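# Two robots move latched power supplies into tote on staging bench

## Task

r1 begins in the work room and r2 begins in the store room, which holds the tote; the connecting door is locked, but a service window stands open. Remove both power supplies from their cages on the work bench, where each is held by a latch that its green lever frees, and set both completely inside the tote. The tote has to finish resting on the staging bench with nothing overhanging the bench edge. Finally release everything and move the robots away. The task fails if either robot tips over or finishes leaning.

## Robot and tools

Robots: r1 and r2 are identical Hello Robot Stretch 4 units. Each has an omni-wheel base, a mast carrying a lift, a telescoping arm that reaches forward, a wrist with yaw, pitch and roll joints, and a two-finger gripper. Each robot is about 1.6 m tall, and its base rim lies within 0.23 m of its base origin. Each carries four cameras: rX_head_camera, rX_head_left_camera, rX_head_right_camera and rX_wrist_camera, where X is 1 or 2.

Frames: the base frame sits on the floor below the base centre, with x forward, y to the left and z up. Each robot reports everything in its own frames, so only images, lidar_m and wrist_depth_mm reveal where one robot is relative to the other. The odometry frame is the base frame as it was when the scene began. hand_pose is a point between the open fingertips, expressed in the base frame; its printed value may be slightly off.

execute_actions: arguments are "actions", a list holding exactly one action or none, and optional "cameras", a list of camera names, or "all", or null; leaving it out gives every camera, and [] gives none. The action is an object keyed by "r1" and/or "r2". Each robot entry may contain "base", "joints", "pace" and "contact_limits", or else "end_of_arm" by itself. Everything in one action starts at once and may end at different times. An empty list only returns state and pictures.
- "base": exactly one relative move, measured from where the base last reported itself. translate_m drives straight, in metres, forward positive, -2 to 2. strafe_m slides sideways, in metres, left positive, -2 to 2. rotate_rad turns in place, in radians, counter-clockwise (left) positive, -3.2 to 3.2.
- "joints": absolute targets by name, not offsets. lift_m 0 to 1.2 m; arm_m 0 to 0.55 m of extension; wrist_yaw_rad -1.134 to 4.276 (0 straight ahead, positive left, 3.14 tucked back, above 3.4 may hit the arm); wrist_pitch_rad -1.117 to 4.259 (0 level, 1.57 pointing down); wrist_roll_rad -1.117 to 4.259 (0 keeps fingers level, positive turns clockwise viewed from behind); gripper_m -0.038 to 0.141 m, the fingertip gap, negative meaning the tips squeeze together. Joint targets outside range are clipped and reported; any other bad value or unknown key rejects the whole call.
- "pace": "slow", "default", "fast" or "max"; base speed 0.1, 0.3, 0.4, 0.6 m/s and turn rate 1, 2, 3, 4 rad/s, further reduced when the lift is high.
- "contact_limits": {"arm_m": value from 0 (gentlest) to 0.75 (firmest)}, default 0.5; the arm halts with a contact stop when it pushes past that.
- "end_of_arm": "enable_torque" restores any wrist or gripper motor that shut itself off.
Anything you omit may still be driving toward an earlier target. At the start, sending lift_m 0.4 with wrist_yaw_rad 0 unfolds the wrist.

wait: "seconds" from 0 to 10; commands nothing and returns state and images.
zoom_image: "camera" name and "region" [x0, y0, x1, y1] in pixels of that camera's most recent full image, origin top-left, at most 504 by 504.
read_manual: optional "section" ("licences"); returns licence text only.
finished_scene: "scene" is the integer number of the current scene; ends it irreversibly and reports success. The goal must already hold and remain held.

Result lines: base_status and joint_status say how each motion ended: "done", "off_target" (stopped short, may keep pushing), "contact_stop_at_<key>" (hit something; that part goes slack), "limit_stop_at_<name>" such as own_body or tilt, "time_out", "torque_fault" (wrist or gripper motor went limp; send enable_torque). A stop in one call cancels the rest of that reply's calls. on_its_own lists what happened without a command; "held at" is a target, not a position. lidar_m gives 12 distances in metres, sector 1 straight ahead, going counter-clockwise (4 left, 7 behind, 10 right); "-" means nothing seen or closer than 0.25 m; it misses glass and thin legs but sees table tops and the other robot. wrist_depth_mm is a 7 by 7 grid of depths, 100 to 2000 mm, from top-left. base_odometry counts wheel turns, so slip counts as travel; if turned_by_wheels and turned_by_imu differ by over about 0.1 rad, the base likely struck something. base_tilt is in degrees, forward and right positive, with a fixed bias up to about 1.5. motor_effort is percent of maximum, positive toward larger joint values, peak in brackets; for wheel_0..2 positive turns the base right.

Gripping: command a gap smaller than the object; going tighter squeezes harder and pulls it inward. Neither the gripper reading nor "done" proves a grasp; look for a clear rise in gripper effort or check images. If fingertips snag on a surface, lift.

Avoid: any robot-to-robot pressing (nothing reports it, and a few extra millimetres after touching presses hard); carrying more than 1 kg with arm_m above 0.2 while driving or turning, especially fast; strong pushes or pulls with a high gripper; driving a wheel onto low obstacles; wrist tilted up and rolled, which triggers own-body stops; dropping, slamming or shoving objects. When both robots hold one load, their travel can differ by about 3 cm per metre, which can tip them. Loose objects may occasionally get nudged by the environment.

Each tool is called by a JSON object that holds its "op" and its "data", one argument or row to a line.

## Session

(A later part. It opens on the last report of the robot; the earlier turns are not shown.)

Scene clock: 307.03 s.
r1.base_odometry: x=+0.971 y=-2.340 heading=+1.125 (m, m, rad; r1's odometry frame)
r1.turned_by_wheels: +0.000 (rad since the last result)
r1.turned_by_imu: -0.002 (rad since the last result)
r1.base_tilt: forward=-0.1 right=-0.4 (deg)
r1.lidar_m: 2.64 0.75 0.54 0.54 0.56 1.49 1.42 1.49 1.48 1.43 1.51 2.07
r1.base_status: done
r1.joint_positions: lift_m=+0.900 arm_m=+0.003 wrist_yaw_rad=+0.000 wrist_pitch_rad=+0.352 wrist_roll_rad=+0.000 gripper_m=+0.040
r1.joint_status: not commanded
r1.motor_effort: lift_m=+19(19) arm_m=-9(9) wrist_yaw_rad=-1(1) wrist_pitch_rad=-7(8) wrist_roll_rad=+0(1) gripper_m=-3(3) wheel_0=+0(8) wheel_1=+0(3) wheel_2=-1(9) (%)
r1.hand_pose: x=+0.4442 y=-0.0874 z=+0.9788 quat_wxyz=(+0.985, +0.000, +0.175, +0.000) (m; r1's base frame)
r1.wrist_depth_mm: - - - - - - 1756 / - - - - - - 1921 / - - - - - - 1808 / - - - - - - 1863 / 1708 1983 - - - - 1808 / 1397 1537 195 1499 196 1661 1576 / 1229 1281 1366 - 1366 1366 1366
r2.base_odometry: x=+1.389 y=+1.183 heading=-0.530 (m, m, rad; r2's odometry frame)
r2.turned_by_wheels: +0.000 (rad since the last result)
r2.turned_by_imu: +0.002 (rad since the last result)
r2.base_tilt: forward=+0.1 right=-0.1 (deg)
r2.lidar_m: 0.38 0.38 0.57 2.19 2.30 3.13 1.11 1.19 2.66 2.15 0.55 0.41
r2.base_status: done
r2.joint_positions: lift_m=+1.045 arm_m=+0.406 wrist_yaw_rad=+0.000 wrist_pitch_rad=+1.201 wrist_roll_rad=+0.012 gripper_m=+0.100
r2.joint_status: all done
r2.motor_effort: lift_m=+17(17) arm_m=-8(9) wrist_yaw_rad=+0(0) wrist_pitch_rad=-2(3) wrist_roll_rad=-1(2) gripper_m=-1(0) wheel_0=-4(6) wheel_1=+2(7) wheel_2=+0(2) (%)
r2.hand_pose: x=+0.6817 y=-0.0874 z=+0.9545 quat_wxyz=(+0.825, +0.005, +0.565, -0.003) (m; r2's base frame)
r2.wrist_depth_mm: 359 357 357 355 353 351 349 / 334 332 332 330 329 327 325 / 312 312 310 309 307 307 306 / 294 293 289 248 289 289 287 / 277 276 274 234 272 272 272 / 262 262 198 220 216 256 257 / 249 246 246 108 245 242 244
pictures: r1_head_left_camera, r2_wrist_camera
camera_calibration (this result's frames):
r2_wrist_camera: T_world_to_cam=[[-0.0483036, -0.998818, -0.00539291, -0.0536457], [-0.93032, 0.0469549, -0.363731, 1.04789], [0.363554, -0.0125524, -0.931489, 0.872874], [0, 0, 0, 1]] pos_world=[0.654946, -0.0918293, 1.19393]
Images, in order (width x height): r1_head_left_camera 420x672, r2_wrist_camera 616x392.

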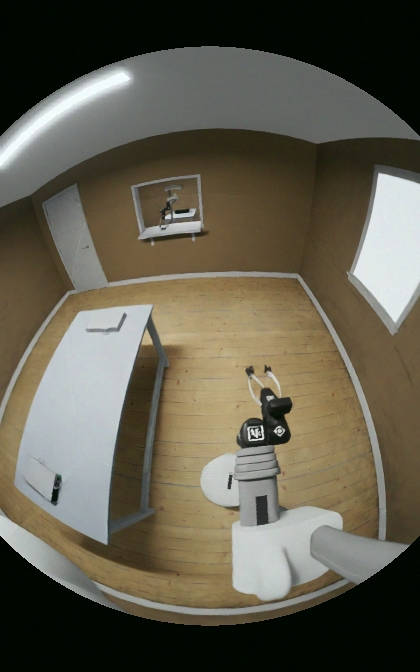

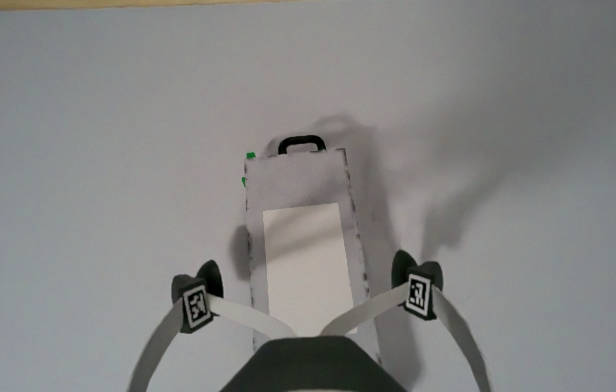

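{"op": "execute_actions", "data": {
  "actions": [
    {"r1":{"base":{"rotate_rad":1.55}},"r2":{"joints":{"arm_m":0.40,"lift_m":1.033,"gripper_m":0.075},"pace":"slow"}}
  ],
  "cameras": ["r2_wrist_camera","r1_head_camera", "r1_wrist_camera"]
}}

Scene clock: 309.50 s.
r1.base_odometry: x=+0.971 y=-2.340 heading=+2.675 (m, m, rad; r1's odometry frame)
r1.turned_by_wheels: +1.550 (rad since the last result)
r1.turned_by_imu: +1.569 (rad since the last result)
r1.base_tilt: forward=+0.0 right=-0.3 (deg)
r1.lidar_m: 0.54 0.57 1.51 1.43 1.50 1.49 1.43 1.51 2.05 2.69 0.79 0.56
r1.base_status: done
r1.joint_positions: lift_m=+0.900 arm_m=+0.003 wrist_yaw_rad=+0.000 wrist_pitch_rad=+0.352 wrist_roll_rad=+0.000 gripper_m=+0.040
r1.joint_status: not commanded
r1.motor_effort: lift_m=+19(19) arm_m=-9(9) wrist_yaw_rad=-1(1) wrist_pitch_rad=-8(7) wrist_roll_rad=+0(0) gripper_m=-3(2) wheel_0=-2(9) wheel_1=+0(5) wheel_2=+1(8) (%)
r1.hand_pose: x=+0.4442 y=-0.0874 z=+0.9788 quat_wxyz=(+0.985, +0.000, +0.175, +0.000) (m; r1's base frame)
r1.wrist_depth_mm: - - - - - - - / - - - - - - - / - - - - - - - / - 750 768 831 854 878 878 / 597 615 621 621 640 640 647 / 480 488 196 469 196 508 512 / 410 404 427 - 433 436 445
r2.base_odometry: x=+1.389 y=+1.183 heading=-0.530 (m, m, rad; r2's odometry frame)
r2.turned_by_wheels: +0.000 (rad since the last result)
r2.turned_by_imu: +0.001 (rad since the last result)
r2.base_tilt: forward=+0.1 right=-0.2 (deg)
r2.lidar_m: 0.36 0.40 0.54 2.17 2.28 3.13 1.09 1.17 2.66 2.15 0.53 0.41
r2.base_status: not commanded
r2.joint_positions: lift_m=+1.033 arm_m=+0.401 wrist_yaw_rad=+0.000 wrist_pitch_rad=+1.201 wrist_roll_rad=+0.012 gripper_m=+0.075
r2.joint_status: all done
r2.motor_effort: lift_m=+16(16) arm_m=-8(6) wrist_yaw_rad=+0(0) wrist_pitch_rad=-2(2) wrist_roll_rad=+0(4) gripper_m=-1(3) wheel_0=-4(4) wheel_1=+1(2) wheel_2=+0(0) (%)
r2.hand_pose: x=+0.6767 y=-0.0874 z=+0.9425 quat_wxyz=(+0.825, +0.005, +0.565, -0.003) (m; r2's base frame)
r2.wrist_depth_mm: 343 342 340 340 338 336 334 / 320 319 317 317 315 314 314 / 300 298 297 250 294 294 293 / 281 281 276 235 277 276 276 / 264 264 260 221 260 259 259 / 251 250 200 209 206 246 246 / 237 235 236 108 234 232 233
pictures: r1_head_camera, r1_wrist_camera, r2_wrist_camera
camera_calibration (this result's frames):
r1_wrist_camera: T_world_to_cam=[[-0.0303476, -0.999442, 0.013951, -0.0954755], [-0.383092, -0.00126148, -0.923709, 1.12007], [0.923212, -0.0333768, -0.38284, 0.190077], [0, 0, 0, 1]] pos_world=[0.250711, -0.0876651, 1.10872]
r2_wrist_camera: T_world_to_cam=[[-0.0483035, -0.998818, -0.0053929, -0.0539519], [-0.93032, 0.0469548, -0.363731, 1.03888], [0.363554, -0.0125523, -0.931489, 0.863515], [0, 0, 0, 1]] pos_world=[0.649948, -0.0918293, 1.18193]
Images, in order (width x height): r1_head_camera 420x560, r1_wrist_camera 616x392, r2_wrist_camera 616x392.

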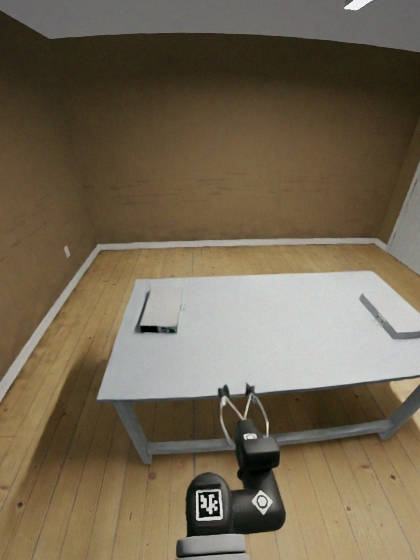

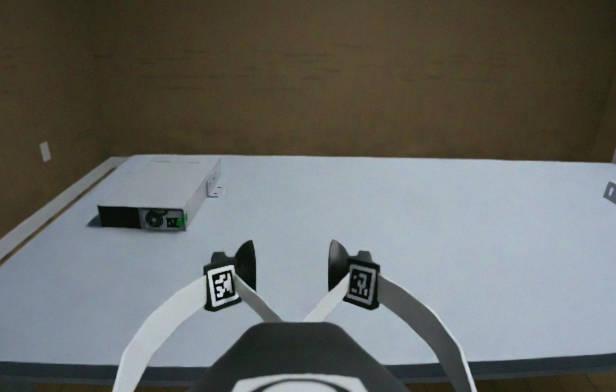

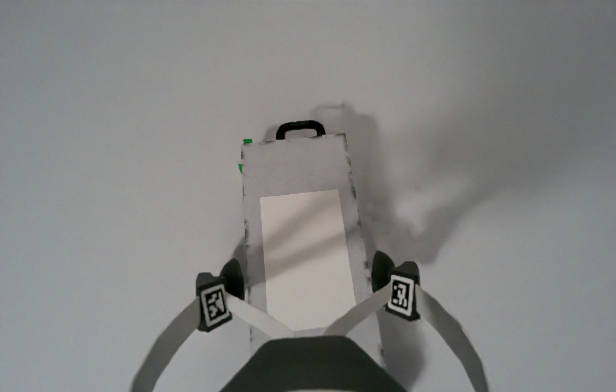

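{"op": "zoom_image", "data": {
  "camera": "r1_wrist_camera",
  "region": [80, 140, 240, 245]
}}

{"op": "zoom_image", "data": {
  "camera": "r1_head_camera",
  "region": [120, 270, 200, 345]
}}

Region (80, 140, 240, 245) of r1_wrist_camera's 616x392 image, scaled by 3.150; it fills the top 331 rows of this view, and the rest is white.

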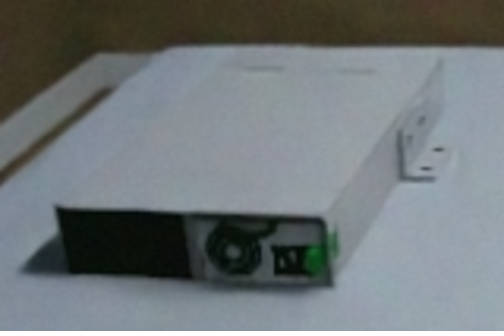

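Region (120, 270, 200, 345) of r1_head_camera's 420x560 image, scaled by 6.300, with more detail than that image has; it fills the top 472 rows of this view, and the rest is white.

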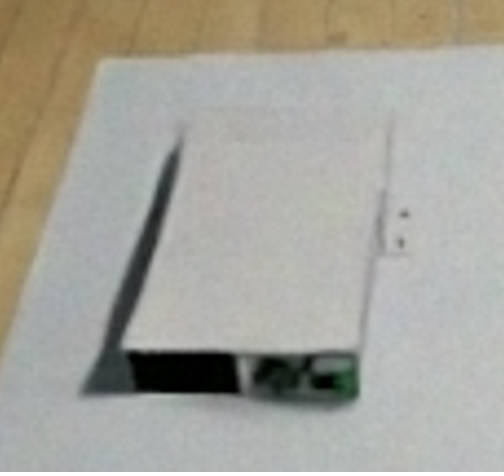

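{"op": "execute_actions", "data": {
  "actions": [
    {"r1":{"base":{"rotate_rad":-0.035}},"r2":{"joints":{"lift_m":1.03,"gripper_m":-0.038}}}
  ],
  "cameras": []
}}

{"op": "execute_actions", "data": {
  "actions": [
    {"r1":{"base":{"strafe_m":0.267},"joints":{"lift_m":0.78}},"r2":{"joints":{"lift_m":1.10},"pace":"slow"}}
  ],
  "cameras": ["r2_wrist_camera"]
}}

{"op": "execute_actions", "data": {
  "actions": [
    {"r1":{"base":{"translate_m":0.24}},"r2":{"joints":{"arm_m":0.03}}}
  ],
  "cameras": ["r2_wrist_camera","r1_wrist_camera","r1_head_camera"]
}}

Scene clock: 311.87 s.
r1.base_odometry: x=+0.971 y=-2.340 heading=+2.640 (m, m, rad; r1's odometry frame)
r1.turned_by_wheels: -0.035 (rad since the last result)
r1.turned_by_imu: -0.035 (rad since the last result)
r1.base_tilt: forward=-0.1 right=-0.4 (deg)
r1.lidar_m: 0.53 0.56 1.49 1.42 1.48 1.52 1.43 1.48 1.98 2.67 0.80 0.57
r1.base_status: done
r1.joint_positions: lift_m=+0.900 arm_m=+0.003 wrist_yaw_rad=+0.000 wrist_pitch_rad=+0.352 wrist_roll_rad=+0.000 gripper_m=+0.040
r1.joint_status: not commanded
r1.motor_effort: lift_m=+19(19) arm_m=-9(9) wrist_yaw_rad=-1(1) wrist_pitch_rad=-8(8) wrist_roll_rad=+1(1) gripper_m=-4(3) wheel_0=+1(6) wheel_1=+1(5) wheel_2=-2(5) (%)
r1.hand_pose: x=+0.4442 y=-0.0874 z=+0.9788 quat_wxyz=(+0.985, +0.000, +0.175, +0.000) (m; r1's base frame)
r1.wrist_depth_mm: - - - - - - - / - - - - - - - / - - - - - - - / - 707 820 820 854 866 878 / 603 615 615 634 634 647 647 / 484 488 195 466 196 508 508 / 404 407 421 - 433 449 512
r2.base_odometry: x=+1.389 y=+1.183 heading=-0.530 (m, m, rad; r2's odometry frame)
r2.turned_by_wheels: +0.000 (rad since the last result)
r2.turned_by_imu: +0.001 (rad since the last result)
r2.base_tilt: forward=+0.1 right=-0.3 (deg)
r2.lidar_m: 0.35 0.39 0.55 2.18 2.26 3.11 1.08 1.17 2.64 2.13 0.55 0.38
r2.base_status: not commanded
r2.joint_positions: lift_m=+1.030 arm_m=+0.401 wrist_yaw_rad=+0.000 wrist_pitch_rad=+1.204 wrist_roll_rad=+0.012 gripper_m=-0.037
r2.joint_status: all done
r2.motor_effort: lift_m=+20(20) arm_m=-8(8) wrist_yaw_rad=-1(1) wrist_pitch_rad=-12(13) wrist_roll_rad=-3(2) gripper_m=-29(28) wheel_0=-4(4) wheel_1=+1(2) wheel_2=+0(0) (%)
r2.hand_pose: x=+0.6758 y=-0.0874 z=+0.9389 quat_wxyz=(+0.824, +0.005, +0.566, -0.003) (m; r2's base frame)
r2.wrist_depth_mm: 332 332 330 330 329 325 324 / 310 310 309 309 306 304 303 / 291 290 289 223 287 285 285 / 273 273 268 207 268 270 267 / 258 257 254 193 251 254 253 / 245 243 182 182 179 167 240 / 231 228 229 108 227 229 226
pictures: none
No camera images: the call's "cameras" was empty. Leave "cameras" out to get every camera's image.

Scene clock: 314.07 s.
r1.base_odometry: x=+0.843 y=-2.574 heading=+2.640 (m, m, rad; r1's odometry frame)
r1.turned_by_wheels: +0.000 (rad since the last result)
r1.turned_by_imu: +0.000 (rad since the last result)
r1.base_tilt: forward=-0.1 right=-0.4 (deg)
r1.lidar_m: 0.51 1.74 1.24 1.16 1.21 1.54 1.44 1.49 1.99 2.96 0.82 0.56
r1.base_status: done
r1.joint_positions: lift_m=+0.780 arm_m=+0.003 wrist_yaw_rad=+0.000 wrist_pitch_rad=+0.352 wrist_roll_rad=+0.000 gripper_m=+0.040
r1.joint_status: all done
r1.motor_effort: lift_m=+18(18) arm_m=-9(9) wrist_yaw_rad=-1(3) wrist_pitch_rad=-7(7) wrist_roll_rad=-1(0) gripper_m=-4(4) wheel_0=+2(8) wheel_1=+1(7) wheel_2=-1(3) (%)
r1.hand_pose: x=+0.4442 y=-0.0874 z=+0.8588 quat_wxyz=(+0.985, +0.000, +0.175, +0.000) (m; r1's base frame)
r1.wrist_depth_mm: - - - - - - - / - - - - - - - / - - 732 723 842 891 917 / - - 539 549 554 569 580 / 1708 399 404 407 415 418 424 / 1336 351 195 355 197 439 1366 / 1118 445 1229 - 1229 1182 1182
r2.base_odometry: x=+1.389 y=+1.183 heading=-0.530 (m, m, rad; r2's odometry frame)
r2.turned_by_wheels: +0.000 (rad since the last result)
r2.turned_by_imu: +0.001 (rad since the last result)
r2.base_tilt: forward=+0.1 right=-0.2 (deg)
r2.lidar_m: 0.38 0.41 0.54 2.17 2.28 3.13 1.11 1.16 2.66 2.15 0.56 0.39
r2.base_status: not commanded
r2.joint_positions: lift_m=+1.099 arm_m=+0.401 wrist_yaw_rad=+0.000 wrist_pitch_rad=+1.204 wrist_roll_rad=+0.012 gripper_m=-0.037
r2.joint_status: all done
r2.motor_effort: lift_m=+26(27) arm_m=-8(8) wrist_yaw_rad=+0(1) wrist_pitch_rad=-13(12) wrist_roll_rad=-3(1) gripper_m=-28(28) wheel_0=-4(4) wheel_1=+1(1) wheel_2=+0(0) (%)
r2.hand_pose: x=+0.6758 y=-0.0874 z=+1.0084 quat_wxyz=(+0.824, +0.005, +0.566, -0.003) (m; r2's base frame)
r2.wrist_depth_mm: 1576 1576 1576 1576 1576 413 410 / 397 394 394 389 389 387 387 / 370 368 368 222 366 366 362 / 349 347 343 206 343 342 342 / 329 327 322 193 320 324 322 / 312 310 182 182 179 167 306 / 294 290 290 108 289 290 287
pictures: r2_wrist_camera
camera_calibration (this result's frames):
r2_wrist_camera: T_world_to_cam=[[-0.0483308, -0.998818, -0.00522346, -0.0537962], [-0.931584, 0.0469627, -0.360479, 1.05953], [0.360298, -0.0125561, -0.932753, 0.928704], [0, 0, 0, 1]] pos_world=[0.64983, -0.09183, 1.24791]
Images, in order (width x height): r2_wrist_camera 616x392.

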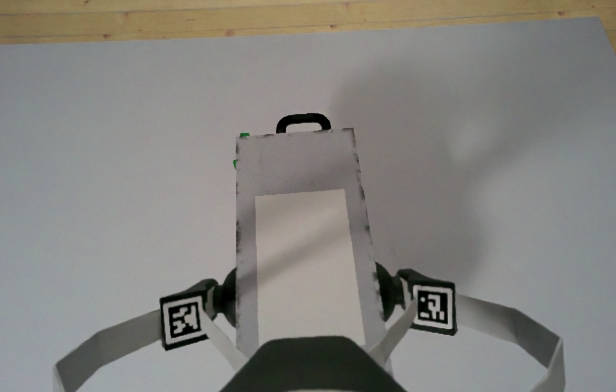

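Scene clock: 316.30 s.
r1.base_odometry: x=+0.632 y=-2.459 heading=+2.641 (m, m, rad; r1's odometry frame)
r1.turned_by_wheels: +0.000 (rad since the last result)
r1.turned_by_imu: +0.001 (rad since the last result)
r1.base_tilt: forward=-0.1 right=-0.4 (deg)
r1.lidar_m: 0.28 0.31 1.24 1.17 1.22 1.60 1.68 1.73 2.33 1.39 0.45 0.32
r1.base_status: done
r1.joint_positions: lift_m=+0.780 arm_m=+0.003 wrist_yaw_rad=+0.000 wrist_pitch_rad=+0.352 wrist_roll_rad=+0.000 gripper_m=+0.040
r1.joint_status: not commanded
r1.motor_effort: lift_m=+18(18) arm_m=-9(9) wrist_yaw_rad=-3(2) wrist_pitch_rad=-7(7) wrist_roll_rad=+0(2) gripper_m=-3(4) wheel_0=-1(6) wheel_1=+1(7) wheel_2=+2(9) (%)
r1.hand_pose: x=+0.4442 y=-0.0874 z=+0.8588 quat_wxyz=(+0.985, +0.000, +0.175, +0.000) (m; r1's base frame)
r1.wrist_depth_mm: - - - - - - - / - - - - - - - / - - 798 759 - - - / - 615 462 466 554 569 580 / 1708 399 404 407 415 418 424 / 319 317 195 304 196 330 332 / 264 262 277 - 283 272 283
r2.base_odometry: x=+1.389 y=+1.183 heading=-0.530 (m, m, rad; r2's odometry frame)
r2.turned_by_wheels: +0.000 (rad since the last result)
r2.turned_by_imu: +0.001 (rad since the last result)
r2.base_tilt: forward=+0.2 right=-0.2 (deg)
r2.lidar_m: 0.34 0.40 0.57 2.16 2.27 3.12 1.10 1.17 2.67 2.13 0.55 0.36
r2.base_status: not commanded
r2.joint_positions: lift_m=+1.099 arm_m=+0.031 wrist_yaw_rad=+0.000 wrist_pitch_rad=+1.204 wrist_roll_rad=+0.012 gripper_m=-0.037
r2.joint_status: all done
r2.motor_effort: lift_m=+25(26) arm_m=-8(11) wrist_yaw_rad=+0(1) wrist_pitch_rad=-14(13) wrist_roll_rad=-3(0) gripper_m=-29(28) wheel_0=-4(4) wheel_1=+1(2) wheel_2=+0(0) (%)
r2.hand_pose: x=+0.3056 y=-0.0874 z=+1.0084 quat_wxyz=(+0.824, +0.005, +0.566, -0.003) (m; r2's base frame)
r2.wrist_depth_mm: 427 427 424 424 421 418 415 / 399 397 397 394 392 392 389 / 373 373 370 222 368 366 364 / 351 353 349 206 353 351 353 / 1205 1205 1205 193 1205 1229 1205 / 1182 1160 182 181 179 167 1160 / 1118 1098 1098 108 1098 1098 1098
pictures: r1_head_camera, r1_wrist_camera, r2_wrist_camera
camera_calibration (this result's frames):
r1_wrist_camera: T_world_to_cam=[[-0.030435, -0.999439, 0.0139504, -0.0937864], [-0.383071, -0.0012282, -0.923718, 1.00927], [0.923217, -0.0334574, -0.382819, 0.144133], [0, 0, 0, 1]] pos_world=[0.250703, -0.0876719, 0.98877]
r2_wrist_camera: T_world_to_cam=[[-0.0486814, -0.998801, -0.0052079, -0.0716283], [-0.931683, 0.0472881, -0.36018, 0.714465], [0.359995, -0.012682, -0.932868, 1.06223], [0, 0, 0, 1]] pos_world=[0.279772, -0.091857, 1.24788]
Images, in order (width x height): r1_head_camera 420x560, r1_wrist_camera 616x392, r2_wrist_camera 616x392.

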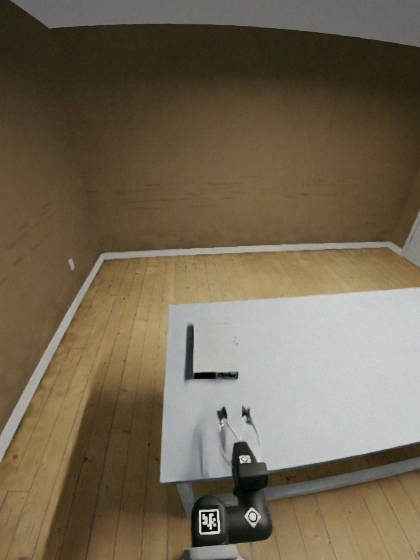

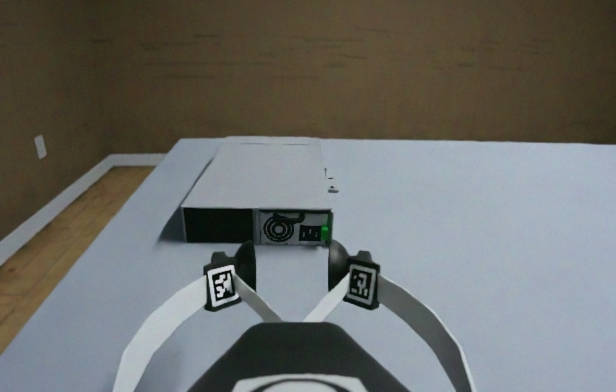

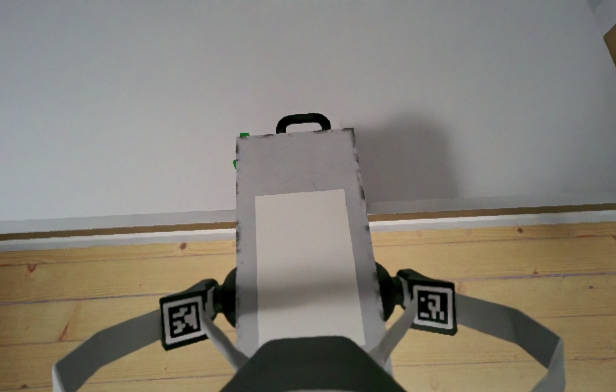

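{"op": "execute_actions", "data": {
  "actions": [
    {"r1":{"joints":{"lift_m":0.72,"arm_m":0.07}},"r2":{"base":{"translate_m":-0.3}}}
  ],
  "cameras": ["r1_wrist_camera","r1_head_camera"]
}}

{"op": "zoom_image", "data": {
  "camera": "r1_wrist_camera",
  "region": [130, 90, 430, 310]
}}

Scene clock: 318.93 s.
r1.base_odometry: x=+0.632 y=-2.459 heading=+2.641 (m, m, rad; r1's odometry frame)
r1.turned_by_wheels: +0.000 (rad since the last result)
r1.turned_by_imu: +0.000 (rad since the last result)
r1.base_tilt: forward=-0.1 right=-0.3 (deg)
r1.lidar_m: 0.29 0.29 1.23 1.16 1.21 1.63 1.68 1.73 2.32 1.39 0.44 0.31
r1.base_status: not commanded
r1.joint_positions: lift_m=+0.720 arm_m=+0.068 wrist_yaw_rad=+0.000 wrist_pitch_rad=+0.352 wrist_roll_rad=+0.000 gripper_m=+0.040
r1.joint_status: all done
r1.motor_effort: lift_m=+18(18) arm_m=+9(8) wrist_yaw_rad=-2(3) wrist_pitch_rad=-6(8) wrist_roll_rad=+1(1) gripper_m=-3(3) wheel_0=+0(0) wheel_1=+0(0) wheel_2=+2(2) (%)
r1.hand_pose: x=+0.5101 y=-0.0874 z=+0.7989 quat_wxyz=(+0.985, +0.000, +0.175, +0.000) (m; r1's base frame)
r1.wrist_depth_mm: - - - - - - - / - - - - - - - / - - 424 459 621 647 676 / 1863 364 343 329 410 415 421 / 287 291 294 300 304 306 307 / 229 233 195 222 196 243 244 / 193 191 203 - 207 199 204
r2.base_odometry: x=+1.130 y=+1.335 heading=-0.530 (m, m, rad; r2's odometry frame)
r2.turned_by_wheels: +0.000 (rad since the last result)
r2.turned_by_imu: +0.000 (rad since the last result)
r2.base_tilt: forward=+0.1 right=-0.2 (deg)
r2.lidar_m: 0.66 0.70 1.32 2.17 2.26 3.15 0.78 0.86 2.63 2.55 1.29 0.38
r2.base_status: done
r2.joint_positions: lift_m=+1.100 arm_m=+0.031 wrist_yaw_rad=+0.000 wrist_pitch_rad=+1.204 wrist_roll_rad=+0.012 gripper_m=-0.037
r2.joint_status: not commanded
r2.motor_effort: lift_m=+25(26) arm_m=-8(8) wrist_yaw_rad=+0(0) wrist_pitch_rad=-13(14) wrist_roll_rad=-1(2) gripper_m=-28(28) wheel_0=-3(9) wheel_1=-2(7) wheel_2=+3(10) (%)
r2.hand_pose: x=+0.3056 y=-0.0874 z=+1.0084 quat_wxyz=(+0.824, +0.005, +0.566, -0.003) (m; r2's base frame)
r2.wrist_depth_mm: 768 778 788 798 820 831 842 / 931 946 960 976 991 1008 1042 / 1182 1182 1160 222 1255 1281 1308 / 1336 1308 1281 207 1281 1308 1281 / 1255 1229 1205 193 1205 1205 1229 / 1160 1182 182 182 179 167 1160 / 1098 1078 1098 108 1078 1098 1098
pictures: r1_head_camera, r1_wrist_camera
camera_calibration (this result's frames):
r1_wrist_camera: T_world_to_cam=[[-0.0303348, -0.999442, 0.0139468, -0.090966], [-0.382963, -0.0012671, -0.923763, 0.979118], [0.923265, -0.0333633, -0.382712, 0.0602645], [0, 0, 0, 1]] pos_world=[0.316567, -0.087664, 0.928805]
Images, in order (width x height): r1_head_camera 420x560, r1_wrist_camera 616x392.

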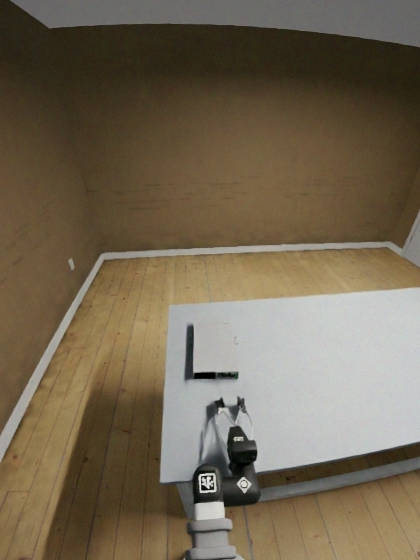

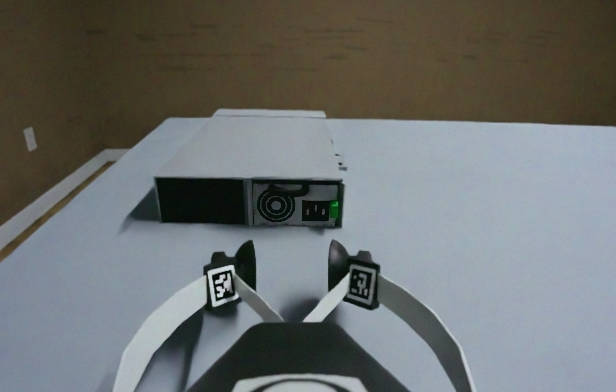

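Region (130, 90, 430, 310) of r1_wrist_camera's 616x392 image, scaled by 1.680; it fills the top 370 rows of this view, and the rest is white.

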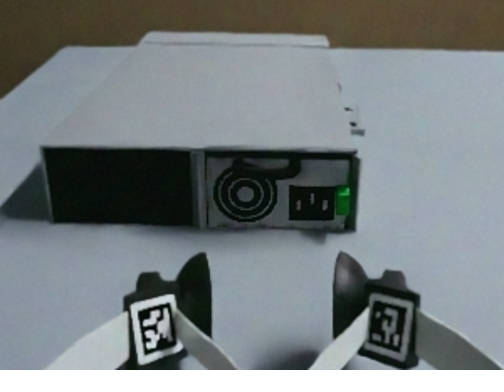

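{"op": "execute_actions", "data": {
  "actions": [
    {"r1":{"joints":{"lift_m":0.717,"arm_m":0.12},"base":{"strafe_m":0.002},"pace":"slow"},"r2":{"base":{"rotate_rad":3.14},"pace":"slow"}}
  ],
  "cameras": ["r1_wrist_camera","r2_head_camera","r2_wrist_camera"]
}}

{"op": "zoom_image", "data": {
  "camera": "r1_wrist_camera",
  "region": [200, 190, 400, 310]
}}

Scene clock: 323.57 s.
r1.base_odometry: x=+0.631 y=-2.461 heading=+2.641 (m, m, rad; r1's odometry frame)
r1.turned_by_wheels: +0.000 (rad since the last result)
r1.turned_by_imu: +0.001 (rad since the last result)
r1.base_tilt: forward=-0.1 right=-0.3 (deg)
r1.lidar_m: 0.29 0.32 1.24 1.17 1.21 1.62 1.68 1.74 2.32 1.41 0.45 0.31
r1.base_status: done
r1.joint_positions: lift_m=+0.717 arm_m=+0.118 wrist_yaw_rad=+0.000 wrist_pitch_rad=+0.352 wrist_roll_rad=+0.000 gripper_m=+0.040
r1.joint_status: all done
r1.motor_effort: lift_m=+18(18) arm_m=+9(7) wrist_yaw_rad=-1(3) wrist_pitch_rad=-8(7) wrist_roll_rad=-3(2) gripper_m=-3(4) wheel_0=+1(5) wheel_1=+0(4) wheel_2=+0(1) (%)
r1.hand_pose: x=+0.5600 y=-0.0874 z=+0.7959 quat_wxyz=(+0.985, +0.000, +0.175, +0.000) (m; r1's base frame)
r1.wrist_depth_mm: - - - - - - - / - - - - - - - / - - 410 421 603 627 654 / 1863 345 296 279 397 407 413 / 279 283 283 278 297 298 301 / 224 227 195 217 196 238 238 / 189 187 198 - 202 196 198
r2.base_odometry: x=+1.130 y=+1.335 heading=+2.609 (m, m, rad; r2's odometry frame)
r2.turned_by_wheels: +3.139 (rad since the last result)
r2.turned_by_imu: +3.168 (rad since the last result)
r2.base_tilt: forward=+0.1 right=-0.2 (deg)
r2.lidar_m: 0.78 0.84 2.67 2.52 1.34 0.71 0.67 0.71 1.31 2.18 2.28 0.38
r2.base_status: done
r2.joint_positions: lift_m=+1.100 arm_m=+0.031 wrist_yaw_rad=+0.000 wrist_pitch_rad=+1.204 wrist_roll_rad=+0.012 gripper_m=-0.037
r2.joint_status: not commanded
r2.motor_effort: lift_m=+25(25) arm_m=-7(8) wrist_yaw_rad=+0(0) wrist_pitch_rad=-12(12) wrist_roll_rad=-3(2) gripper_m=-29(29) wheel_0=-4(9) wheel_1=-2(6) wheel_2=-4(7) (%)
r2.hand_pose: x=+0.3057 y=-0.0874 z=+1.0085 quat_wxyz=(+0.824, +0.005, +0.566, -0.003) (m; r2's base frame)
r2.wrist_depth_mm: 640 647 691 707 1576 1537 1537 / 1430 1499 1464 1464 1464 1464 1464 / 1366 1397 1397 222 1366 1366 1397 / 1336 1308 1281 206 1308 1281 1281 / 1255 1255 1205 193 1229 1205 1229 / 1160 1160 182 181 179 167 1138 / 1118 1098 1098 108 1078 1098 1078
pictures: r1_wrist_camera, r2_head_camera, r2_wrist_camera
camera_calibration (this result's frames):
r1_wrist_camera: T_world_to_cam=[[-0.0303908, -0.999441, 0.0139467, -0.0893929], [-0.382964, -0.00124561, -0.923763, 0.99551], [0.923263, -0.0334149, -0.382712, 0.0130044], [0, 0, 0, 1]] pos_world=[0.366521, -0.0876683, 0.925839]
r2_wrist_camera: T_world_to_cam=[[-0.0485001, -0.998809, -0.00523395, -0.0716336], [-0.931518, 0.0471223, -0.360631, 0.714986], [0.360448, -0.0126151, -0.932694, 1.06198], [0, 0, 0, 1]] pos_world=[0.27976, -0.0918431, 1.24797]
Images, in order (width x height): r1_wrist_camera 616x392, r2_head_camera 420x560, r2_wrist_camera 616x392.

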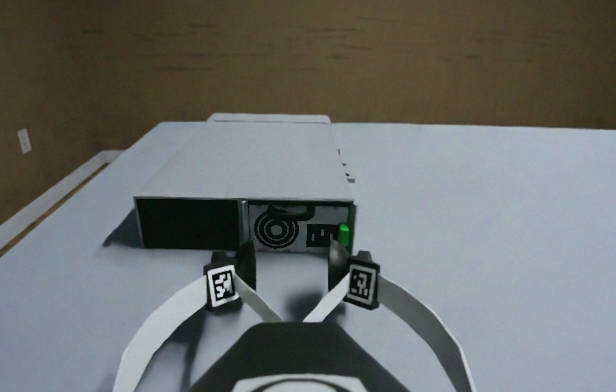

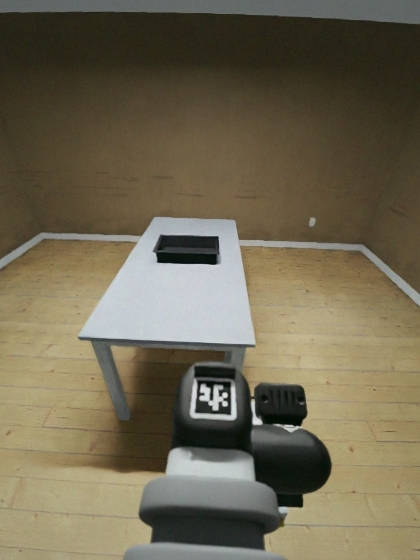

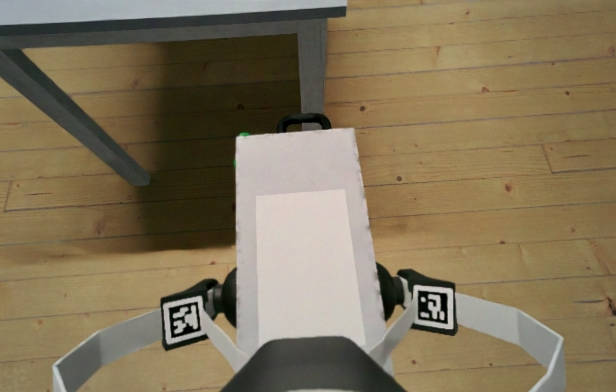

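Region (200, 190, 400, 310) of r1_wrist_camera's 616x392 image, scaled by 2.520; it fills the top 302 rows of this view, and the rest is white.

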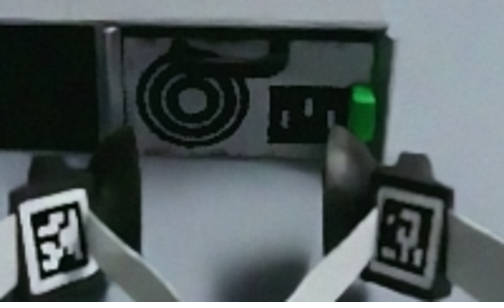

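{"op": "execute_actions", "data": {
  "actions": [
    {"r1":{"joints":{"arm_m":0.15},"contact_limits":{"arm_m":0.15},"pace":"slow"},"r2":{"base":{"strafe_m":-0.52},"joints":{"lift_m":1.0}}}
  ],
  "cameras": ["r1_wrist_camera"]
}}

{"op": "zoom_image", "data": {
  "camera": "r1_wrist_camera",
  "region": [200, 190, 400, 310]
}}

Scene clock: 326.93 s.
r1.base_odometry: x=+0.631 y=-2.461 heading=+2.641 (m, m, rad; r1's odometry frame)
r1.turned_by_wheels: +0.000 (rad since the last result)
r1.turned_by_imu: +0.000 (rad since the last result)
r1.base_tilt: forward=+0.0 right=-0.4 (deg)
r1.lidar_m: 0.29 0.30 1.24 1.16 1.22 1.62 1.68 1.75 2.32 1.37 0.44 0.31
r1.base_status: not commanded
r1.joint_positions: lift_m=+0.717 arm_m=+0.148 wrist_yaw_rad=+0.000 wrist_pitch_rad=+0.352 wrist_roll_rad=+0.000 gripper_m=+0.040
r1.joint_status: all done
r1.motor_effort: lift_m=+18(18) arm_m=+9(8) wrist_yaw_rad=-2(2) wrist_pitch_rad=-7(6) wrist_roll_rad=+0(0) gripper_m=-3(4) wheel_0=+1(1) wheel_1=-1(0) wheel_2=+0(0) (%)
r1.contact_limits: arm_m 0.15
r1.hand_pose: x=+0.5900 y=-0.0874 z=+0.7959 quat_wxyz=(+0.985, +0.000, +0.175, +0.000) (m; r1's base frame)
r1.wrist_depth_mm: - - - - - - - / - - - - - - - / - - 410 421 603 634 661 / 1808 332 276 279 397 407 415 / 278 271 260 252 296 298 300 / 224 228 195 217 196 237 238 / 189 187 198 - 202 195 198
r2.base_odometry: x=+1.394 y=+1.783 heading=+2.609 (m, m, rad; r2's odometry frame)
r2.turned_by_wheels: +0.000 (rad since the last result)
r2.turned_by_imu: +0.000 (rad since the last result)
r2.base_tilt: forward=+0.1 right=-0.2 (deg)
r2.lidar_m: 1.38 0.88 1.13 3.05 0.97 0.71 0.66 0.93 1.28 1.66 1.73 2.35
r2.base_status: done
r2.joint_positions: lift_m=+1.000 arm_m=+0.031 wrist_yaw_rad=+0.000 wrist_pitch_rad=+1.204 wrist_roll_rad=+0.012 gripper_m=-0.037
r2.joint_status: all done
r2.motor_effort: lift_m=+20(22) arm_m=-8(8) wrist_yaw_rad=+0(0) wrist_pitch_rad=-12(13) wrist_roll_rad=-2(0) gripper_m=-28(27) wheel_0=+1(13) wheel_1=-2(10) wheel_2=+0(3) (%)
r2.hand_pose: x=+0.3057 y=-0.0874 z=+0.9089 quat_wxyz=(+0.824, +0.005, +0.566, -0.003) (m; r2's base frame)
r2.wrist_depth_mm: 732 1464 1464 1464 1430 1430 1430 / 1366 1182 1366 1366 1336 1336 1336 / 1281 1255 1281 222 1255 1255 1255 / 1205 1205 1205 206 1205 1182 1182 / 1138 1118 1118 193 1098 1118 1118 / 1078 1078 182 182 179 167 1060 / 1025 1008 1008 108 991 1008 1008
pictures: r1_wrist_camera
camera_calibration (this result's frames):
r1_wrist_camera: T_world_to_cam=[[-0.0303962, -0.999441, 0.0139468, -0.0884793], [-0.382964, -0.00124357, -0.923763, 1.007], [0.923263, -0.03342, -0.382712, -0.0146967], [0, 0, 0, 1]] pos_world=[0.396524, -0.0876687, 0.925839]
Images, in order (width x height): r1_wrist_camera 616x392.

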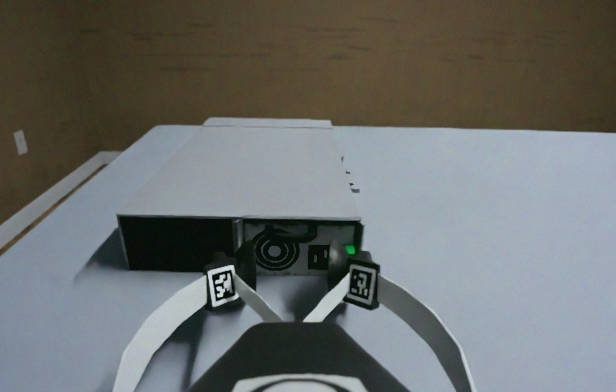

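Region (200, 190, 400, 310) of r1_wrist_camera's 616x392 image, scaled by 2.520; it fills the top 302 rows of this view, and the rest is white.

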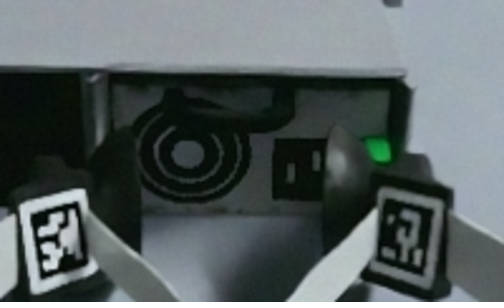

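{"op": "execute_actions", "data": {
  "actions": [
    {"r1":{"joints":{"arm_m":0.162},"contact_limits":{"arm_m":0.1},"pace":"slow"},"r2":{"base":{"translate_m":0.5}}}
  ],
  "cameras": ["r1_wrist_camera"]
}}

{"op": "zoom_image", "data": {
  "camera": "r1_wrist_camera",
  "region": [200, 190, 400, 310]
}}

Scene clock: 330.27 s.
r1.base_odometry: x=+0.631 y=-2.461 heading=+2.640 (m, m, rad; r1's odometry frame)
r1.turned_by_wheels: +0.000 (rad since the last result)
r1.turned_by_imu: +0.000 (rad since the last result)
r1.base_tilt: forward=-0.1 right=-0.4 (deg)
r1.lidar_m: 0.30 0.30 1.24 1.16 1.19 1.62 1.69 1.76 2.32 1.40 0.46 0.33
r1.base_status: not commanded
r1.joint_positions: lift_m=+0.717 arm_m=+0.160 wrist_yaw_rad=-0.004 wrist_pitch_rad=+0.353 wrist_roll_rad=+0.000 gripper_m=+0.040
r1.joint_status: all done
r1.motor_effort: lift_m=+18(18) arm_m=+12(11) wrist_yaw_rad=+9(10) wrist_pitch_rad=-10(10) wrist_roll_rad=+0(2) gripper_m=-3(4) wheel_0=+1(1) wheel_1=+0(1) wheel_2=-1(1) (%)
r1.contact_limits: arm_m 0.1
r1.hand_pose: x=+0.6010 y=-0.0884 z=+0.7956 quat_wxyz=(+0.984, +0.000, +0.176, -0.002) (m; r1's base frame)
r1.wrist_depth_mm: - - - - - - - / - - - - - - - / - - 407 418 603 621 654 / 1808 309 273 278 397 404 413 / 278 268 246 243 296 298 301 / 224 227 196 224 195 237 237 / 188 187 198 - 202 195 198
r2.base_odometry: x=+0.964 y=+2.036 heading=+2.609 (m, m, rad; r2's odometry frame)
r2.turned_by_wheels: +0.000 (rad since the last result)
r2.turned_by_imu: +0.002 (rad since the last result)
r2.base_tilt: forward=+0.1 right=-0.2 (deg)
r2.lidar_m: 1.47 0.48 0.48 3.05 2.02 1.23 1.17 1.46 1.75 1.65 1.72 2.35
r2.base_status: done
r2.joint_positions: lift_m=+1.000 arm_m=+0.031 wrist_yaw_rad=+0.000 wrist_pitch_rad=+1.204 wrist_roll_rad=+0.012 gripper_m=-0.037
r2.joint_status: not commanded
r2.motor_effort: lift_m=+21(21) arm_m=-8(8) wrist_yaw_rad=+0(0) wrist_pitch_rad=-12(14) wrist_roll_rad=-1(1) gripper_m=-28(28) wheel_0=+3(10) wheel_1=+1(7) wheel_2=-2(13) (%)
r2.hand_pose: x=+0.3057 y=-0.0874 z=+0.9088 quat_wxyz=(+0.824, +0.005, +0.566, -0.003) (m; r2's base frame)
r2.wrist_depth_mm: 1464 1464 1464 1464 1464 1430 1430 / 1397 1366 1366 1366 1336 1336 1336 / 1281 1281 1281 222 1281 1255 1255 / 1205 1205 1182 206 1205 1182 1182 / 1160 1118 1118 193 1118 1118 1118 / 715 917 182 181 179 167 1060 / 1025 1008 1008 108 1008 1025 1008
pictures: r1_wrist_camera
camera_calibration (this result's frames):
r1_wrist_camera: T_world_to_cam=[[-0.0341999, -0.999317, 0.0139817, -0.0869051], [-0.38403, 0.000224359, -0.923321, 1.01134], [0.922687, -0.0369469, -0.383775, -0.0241147], [0, 0, 0, 1]] pos_world=[0.407662, -0.0879636, 0.92575]
Images, in order (width x height): r1_wrist_camera 616x392.

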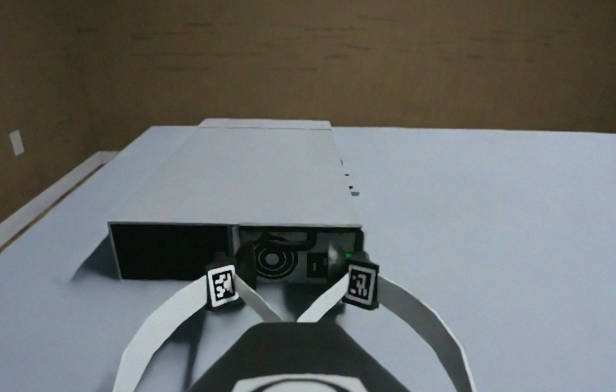

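Region (200, 190, 400, 310) of r1_wrist_camera's 616x392 image, scaled by 2.520; it fills the top 302 rows of this view, and the rest is white.

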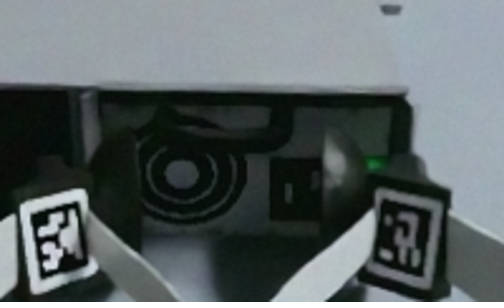

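Contact. Close to 0.012.

{"op": "execute_actions", "data": {
  "actions": [
    {"r1":{"joints":{"arm_m":0.165,"gripper_m":0.012},"base":{"strafe_m":0.003},"pace":"slow"},"r2":{"base":{"translate_m":0.5}}}
  ],
  "cameras": ["r1_wrist_camera"]
}}

{"op": "zoom_image", "data": {
  "camera": "r1_wrist_camera",
  "region": [200, 190, 400, 310]
}}

Scene clock: 333.53 s.
r1.base_odometry: x=+0.630 y=-2.463 heading=+2.640 (m, m, rad; r1's odometry frame)
r1.turned_by_wheels: +0.000 (rad since the last result)
r1.turned_by_imu: +0.000 (rad since the last result)
r1.base_tilt: forward=-0.1 right=-0.3 (deg)
r1.lidar_m: 0.28 0.30 1.21 1.16 1.21 1.61 1.69 1.76 2.32 1.41 0.45 0.32
r1.base_status: done
r1.joint_positions: lift_m=+0.717 arm_m=+0.164 wrist_yaw_rad=-0.001 wrist_pitch_rad=+0.355 wrist_roll_rad=+0.000 gripper_m=+0.012
r1.joint_status: all done
r1.motor_effort: lift_m=+19(19) arm_m=+8(13) wrist_yaw_rad=+3(21) wrist_pitch_rad=-14(14) wrist_roll_rad=+0(1) gripper_m=-16(16) wheel_0=+0(5) wheel_1=-1(5) wheel_2=-1(4) (%)
r1.hand_pose: x=+0.6050 y=-0.0877 z=+0.7952 quat_wxyz=(+0.984, +0.000, +0.176, -0.001) (m; r1's base frame)
r1.wrist_depth_mm: - - - - - - - / - - - - - - - / - - 399 410 591 615 640 / 1808 329 270 273 389 397 402 / 274 265 256 236 279 297 298 / 221 223 189 221 186 234 235 / 186 182 195 - 200 193 196
r2.base_odometry: x=+0.533 y=+2.290 heading=+2.609 (m, m, rad; r2's odometry frame)
r2.turned_by_wheels: +0.000 (rad since the last result)
r2.turned_by_imu: +0.002 (rad since the last result)
r2.base_tilt: forward=+0.1 right=-0.2 (deg)
r2.lidar_m: 2.39 0.47 0.35 0.32 0.36 1.73 1.87 1.96 1.72 1.64 1.72 2.32
r2.base_status: done
r2.joint_positions: lift_m=+1.000 arm_m=+0.031 wrist_yaw_rad=+0.000 wrist_pitch_rad=+1.204 wrist_roll_rad=+0.012 gripper_m=-0.037
r2.joint_status: not commanded
r2.motor_effort: lift_m=+21(21) arm_m=-7(8) wrist_yaw_rad=+0(0) wrist_pitch_rad=-12(14) wrist_roll_rad=-2(1) gripper_m=-29(29) wheel_0=+4(7) wheel_1=+2(7) wheel_2=-1(12) (%)
r2.hand_pose: x=+0.3057 y=-0.0874 z=+0.9088 quat_wxyz=(+0.824, +0.005, +0.566, -0.003) (m; r2's base frame)
r2.wrist_depth_mm: 1464 1430 1430 1464 1430 1430 1430 / 1366 1336 1366 1366 1366 1336 1336 / 1281 1281 1255 222 1255 1255 1255 / 1205 1182 1205 207 1205 1182 1182 / 1138 1138 1118 193 1118 1118 1118 / 1078 960 182 181 179 167 1060 / 1025 1008 1008 108 1008 1025 1008
pictures: r1_wrist_camera
camera_calibration (this result's frames):
r1_wrist_camera: T_world_to_cam=[[-0.031551, -0.999403, 0.0140575, -0.0877267], [-0.38516, -0.000821302, -0.922849, 1.01266], [0.92231, -0.0345312, -0.384904, -0.0265497], [0, 0, 0, 1]] pos_world=[0.411754, -0.0877595, 0.925544]
Images, in order (width x height): r1_wrist_camera 616x392.

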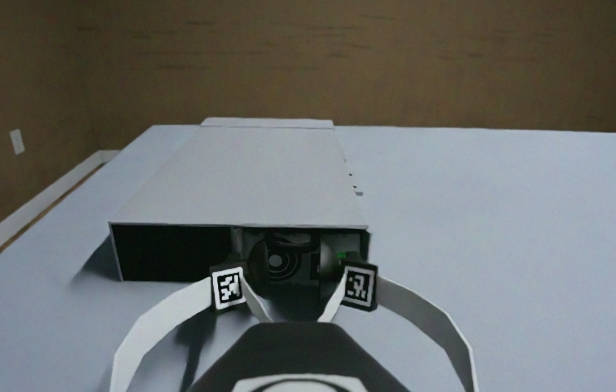

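Region (200, 190, 400, 310) of r1_wrist_camera's 616x392 image, scaled by 2.520; it fills the top 302 rows of this view, and the rest is white.

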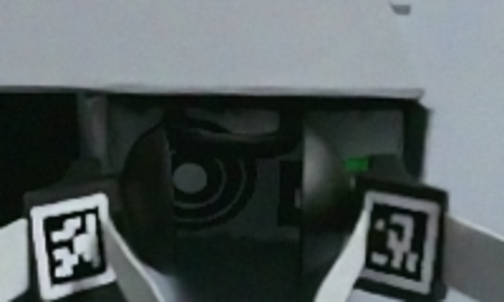

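Lever dragged. Full squeeze, then pull.

{"op": "execute_actions", "data": {
  "actions": [
    {"r1":{"joints":{"arm_m":0.175,"gripper_m":-0.038,"lift_m":0.714},"pace":"slow"},"r2":{"base":{"translate_m":0.45}}}
  ],
  "cameras": []
}}

{"op": "execute_actions", "data": {
  "actions": [
    {"r1":{"joints":{"arm_m":0.15},"pace":"slow"},"r2":{"base":{"rotate_rad":1.55},"pace":"slow"}}
  ],
  "cameras": ["r1_wrist_camera","r2_head_camera","r2_wrist_camera"]
}}

Scene clock: 336.70 s.
r1.base_odometry: x=+0.630 y=-2.463 heading=+2.640 (m, m, rad; r1's odometry frame)
r1.turned_by_wheels: +0.000 (rad since the last result)
r1.turned_by_imu: +0.000 (rad since the last result)
r1.base_tilt: forward=+0.0 right=-0.4 (deg)
r1.lidar_m: 0.29 0.31 1.23 1.17 1.22 1.60 1.67 1.75 2.34 1.40 0.46 0.32
r1.base_status: not commanded
r1.joint_positions: lift_m=+0.714 arm_m=+0.174 wrist_yaw_rad=+0.001 wrist_pitch_rad=+0.355 wrist_roll_rad=-0.001 gripper_m=-0.037
r1.joint_status: all done
r1.motor_effort: lift_m=+21(21) arm_m=+6(18) wrist_yaw_rad=-4(26) wrist_pitch_rad=-14(20) wrist_roll_rad=+0(2) gripper_m=-30(31) wheel_0=-1(3) wheel_1=-1(1) wheel_2=+2(7) (%)
r1.hand_pose: x=+0.6154 y=-0.0872 z=+0.7920 quat_wxyz=(+0.984, +0.000, +0.177, +0.000) (m; r1's base frame)
r1.wrist_depth_mm: - - - - - - - / - - - - - - - / - - 387 394 574 597 627 / 1808 274 260 264 384 389 394 / 270 258 224 224 272 290 291 / 216 206 184 217 185 229 229 / 181 182 191 - 195 189 196
r2.base_odometry: x=+0.145 y=+2.518 heading=+2.610 (m, m, rad; r2's odometry frame)
r2.turned_by_wheels: +0.000 (rad since the last result)
r2.turned_by_imu: +0.002 (rad since the last result)
r2.base_tilt: forward=+0.1 right=-0.2 (deg)
r2.lidar_m: 1.95 0.49 0.34 0.32 0.36 0.51 2.33 2.39 1.73 1.63 1.72 2.03
r2.base_status: done
r2.joint_positions: lift_m=+1.000 arm_m=+0.031 wrist_yaw_rad=+0.000 wrist_pitch_rad=+1.204 wrist_roll_rad=+0.012 gripper_m=-0.037
r2.joint_status: not commanded
r2.motor_effort: lift_m=+21(21) arm_m=-8(8) wrist_yaw_rad=+0(0) wrist_pitch_rad=-12(12) wrist_roll_rad=-3(1) gripper_m=-28(28) wheel_0=+4(8) wheel_1=+3(7) wheel_2=-2(11) (%)
r2.hand_pose: x=+0.3057 y=-0.0874 z=+0.9088 quat_wxyz=(+0.824, +0.005, +0.566, -0.003) (m; r2's base frame)
r2.wrist_depth_mm: 1430 1464 1464 1430 1430 1464 1430 / 1336 1366 1366 1366 1336 1336 1336 / 1308 1255 1281 222 1255 1255 1255 / 1205 1205 1182 207 1182 1182 1182 / 1138 1118 1098 194 1118 1118 1118 / 1078 931 182 182 179 167 1060 / 1025 1008 1008 108 1008 1008 1008
pictures: none
No camera images: the call's "cameras" was empty. Leave "cameras" out to get every camera's image.

Scene clock: 339.53 s.
r1.base_odometry: x=+0.630 y=-2.463 heading=+2.640 (m, m, rad; r1's odometry frame)
r1.turned_by_wheels: +0.000 (rad since the last result)
r1.turned_by_imu: +0.000 (rad since the last result)
r1.base_tilt: forward=-0.1 right=-0.4 (deg)
r1.lidar_m: 0.29 0.30 1.24 1.17 1.20 1.60 1.69 1.73 2.34 1.40 0.45 0.32
r1.base_status: not commanded
r1.joint_positions: lift_m=+0.714 arm_m=+0.152 wrist_yaw_rad=-0.001 wrist_pitch_rad=+0.356 wrist_roll_rad=-0.001 gripper_m=-0.037
r1.joint_status: all done
r1.motor_effort: lift_m=+21(21) arm_m=-10(16) wrist_yaw_rad=+1(12) wrist_pitch_rad=-19(18) wrist_roll_rad=+1(0) gripper_m=-27(33) wheel_0=-1(2) wheel_1=-2(2) wheel_2=+1(5) (%)
r1.hand_pose: x=+0.5930 y=-0.0877 z=+0.7916 quat_wxyz=(+0.984, +0.000, +0.177, -0.001) (m; r1's base frame)
r1.wrist_depth_mm: - - - - - - - / - - - - - - - / - - 382 389 564 591 621 / 1808 309 276 263 379 384 397 / 267 271 260 226 285 287 289 / 216 204 183 216 185 229 229 / 181 181 191 - 195 188 195
r2.base_odometry: x=+0.145 y=+2.518 heading=-2.124 (m, m, rad; r2's odometry frame)
r2.turned_by_wheels: +1.549 (rad since the last result)
r2.turned_by_imu: +1.563 (rad since the last result)
r2.base_tilt: forward=+0.1 right=-0.2 (deg)
r2.lidar_m: 0.32 0.34 0.47 2.10 2.40 1.74 1.64 1.67 2.08 1.97 0.55 0.38
r2.base_status: done
r2.joint_positions: lift_m=+1.000 arm_m=+0.031 wrist_yaw_rad=+0.000 wrist_pitch_rad=+1.204 wrist_roll_rad=+0.012 gripper_m=-0.037
r2.joint_status: not commanded
r2.motor_effort: lift_m=+21(21) arm_m=-8(8) wrist_yaw_rad=+0(1) wrist_pitch_rad=-12(13) wrist_roll_rad=-1(3) gripper_m=-28(28) wheel_0=-6(8) wheel_1=-4(7) wheel_2=-3(8) (%)
r2.hand_pose: x=+0.3057 y=-0.0874 z=+0.9088 quat_wxyz=(+0.824, +0.005, +0.566, -0.003) (m; r2's base frame)
r2.wrist_depth_mm: 496 496 477 488 477 477 480 / 462 462 415 399 410 452 449 / 433 433 430 222 424 427 424 / 407 404 402 207 402 399 399 / 384 384 382 193 384 946 946 / 917 931 182 182 179 167 1060 / 1025 1008 1008 108 1008 1025 1008
pictures: r1_wrist_camera, r2_head_camera, r2_wrist_camera
camera_calibration (this result's frames):
r1_wrist_camera: T_world_to_cam=[[-0.0314442, -0.9994, 0.0145298, -0.0885113], [-0.386657, -0.00124235, -0.922223, 1.00508], [0.921688, -0.0346166, -0.386386, -0.0153328], [0, 0, 0, 1]] pos_world=[0.399969, -0.0877403, 0.922267]
r2_wrist_camera: T_world_to_cam=[[-0.0484282, -0.998813, -0.0052385, -0.0721644], [-0.931496, 0.047056, -0.360696, 0.679121], [0.360514, -0.0125882, -0.932669, 0.969], [0, 0, 0, 1]] pos_world=[0.279765, -0.0918375, 1.14833]
Images, in order (width x height): r1_wrist_camera 616x392, r2_head_camera 420x560, r2_wrist_camera 616x392.

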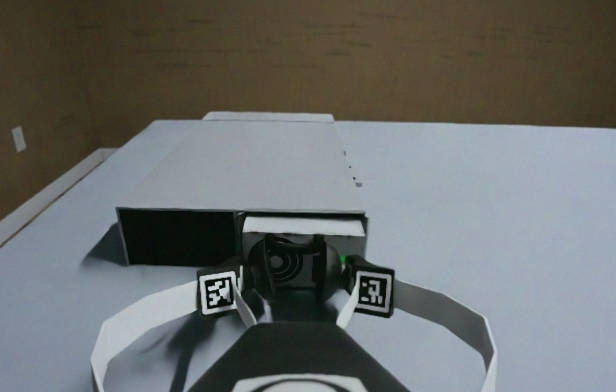

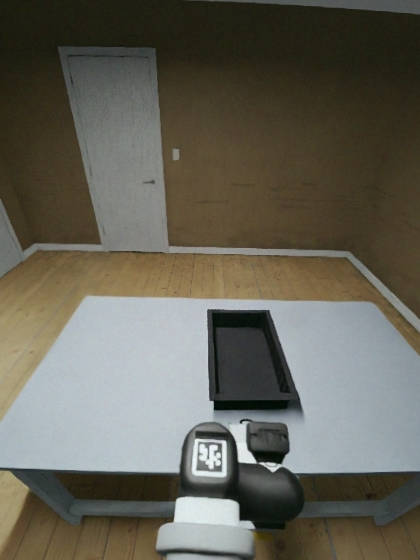

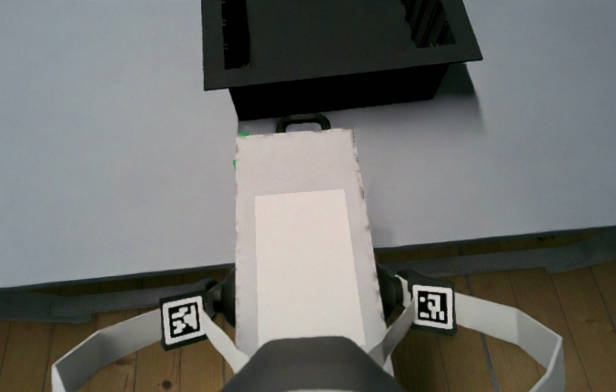

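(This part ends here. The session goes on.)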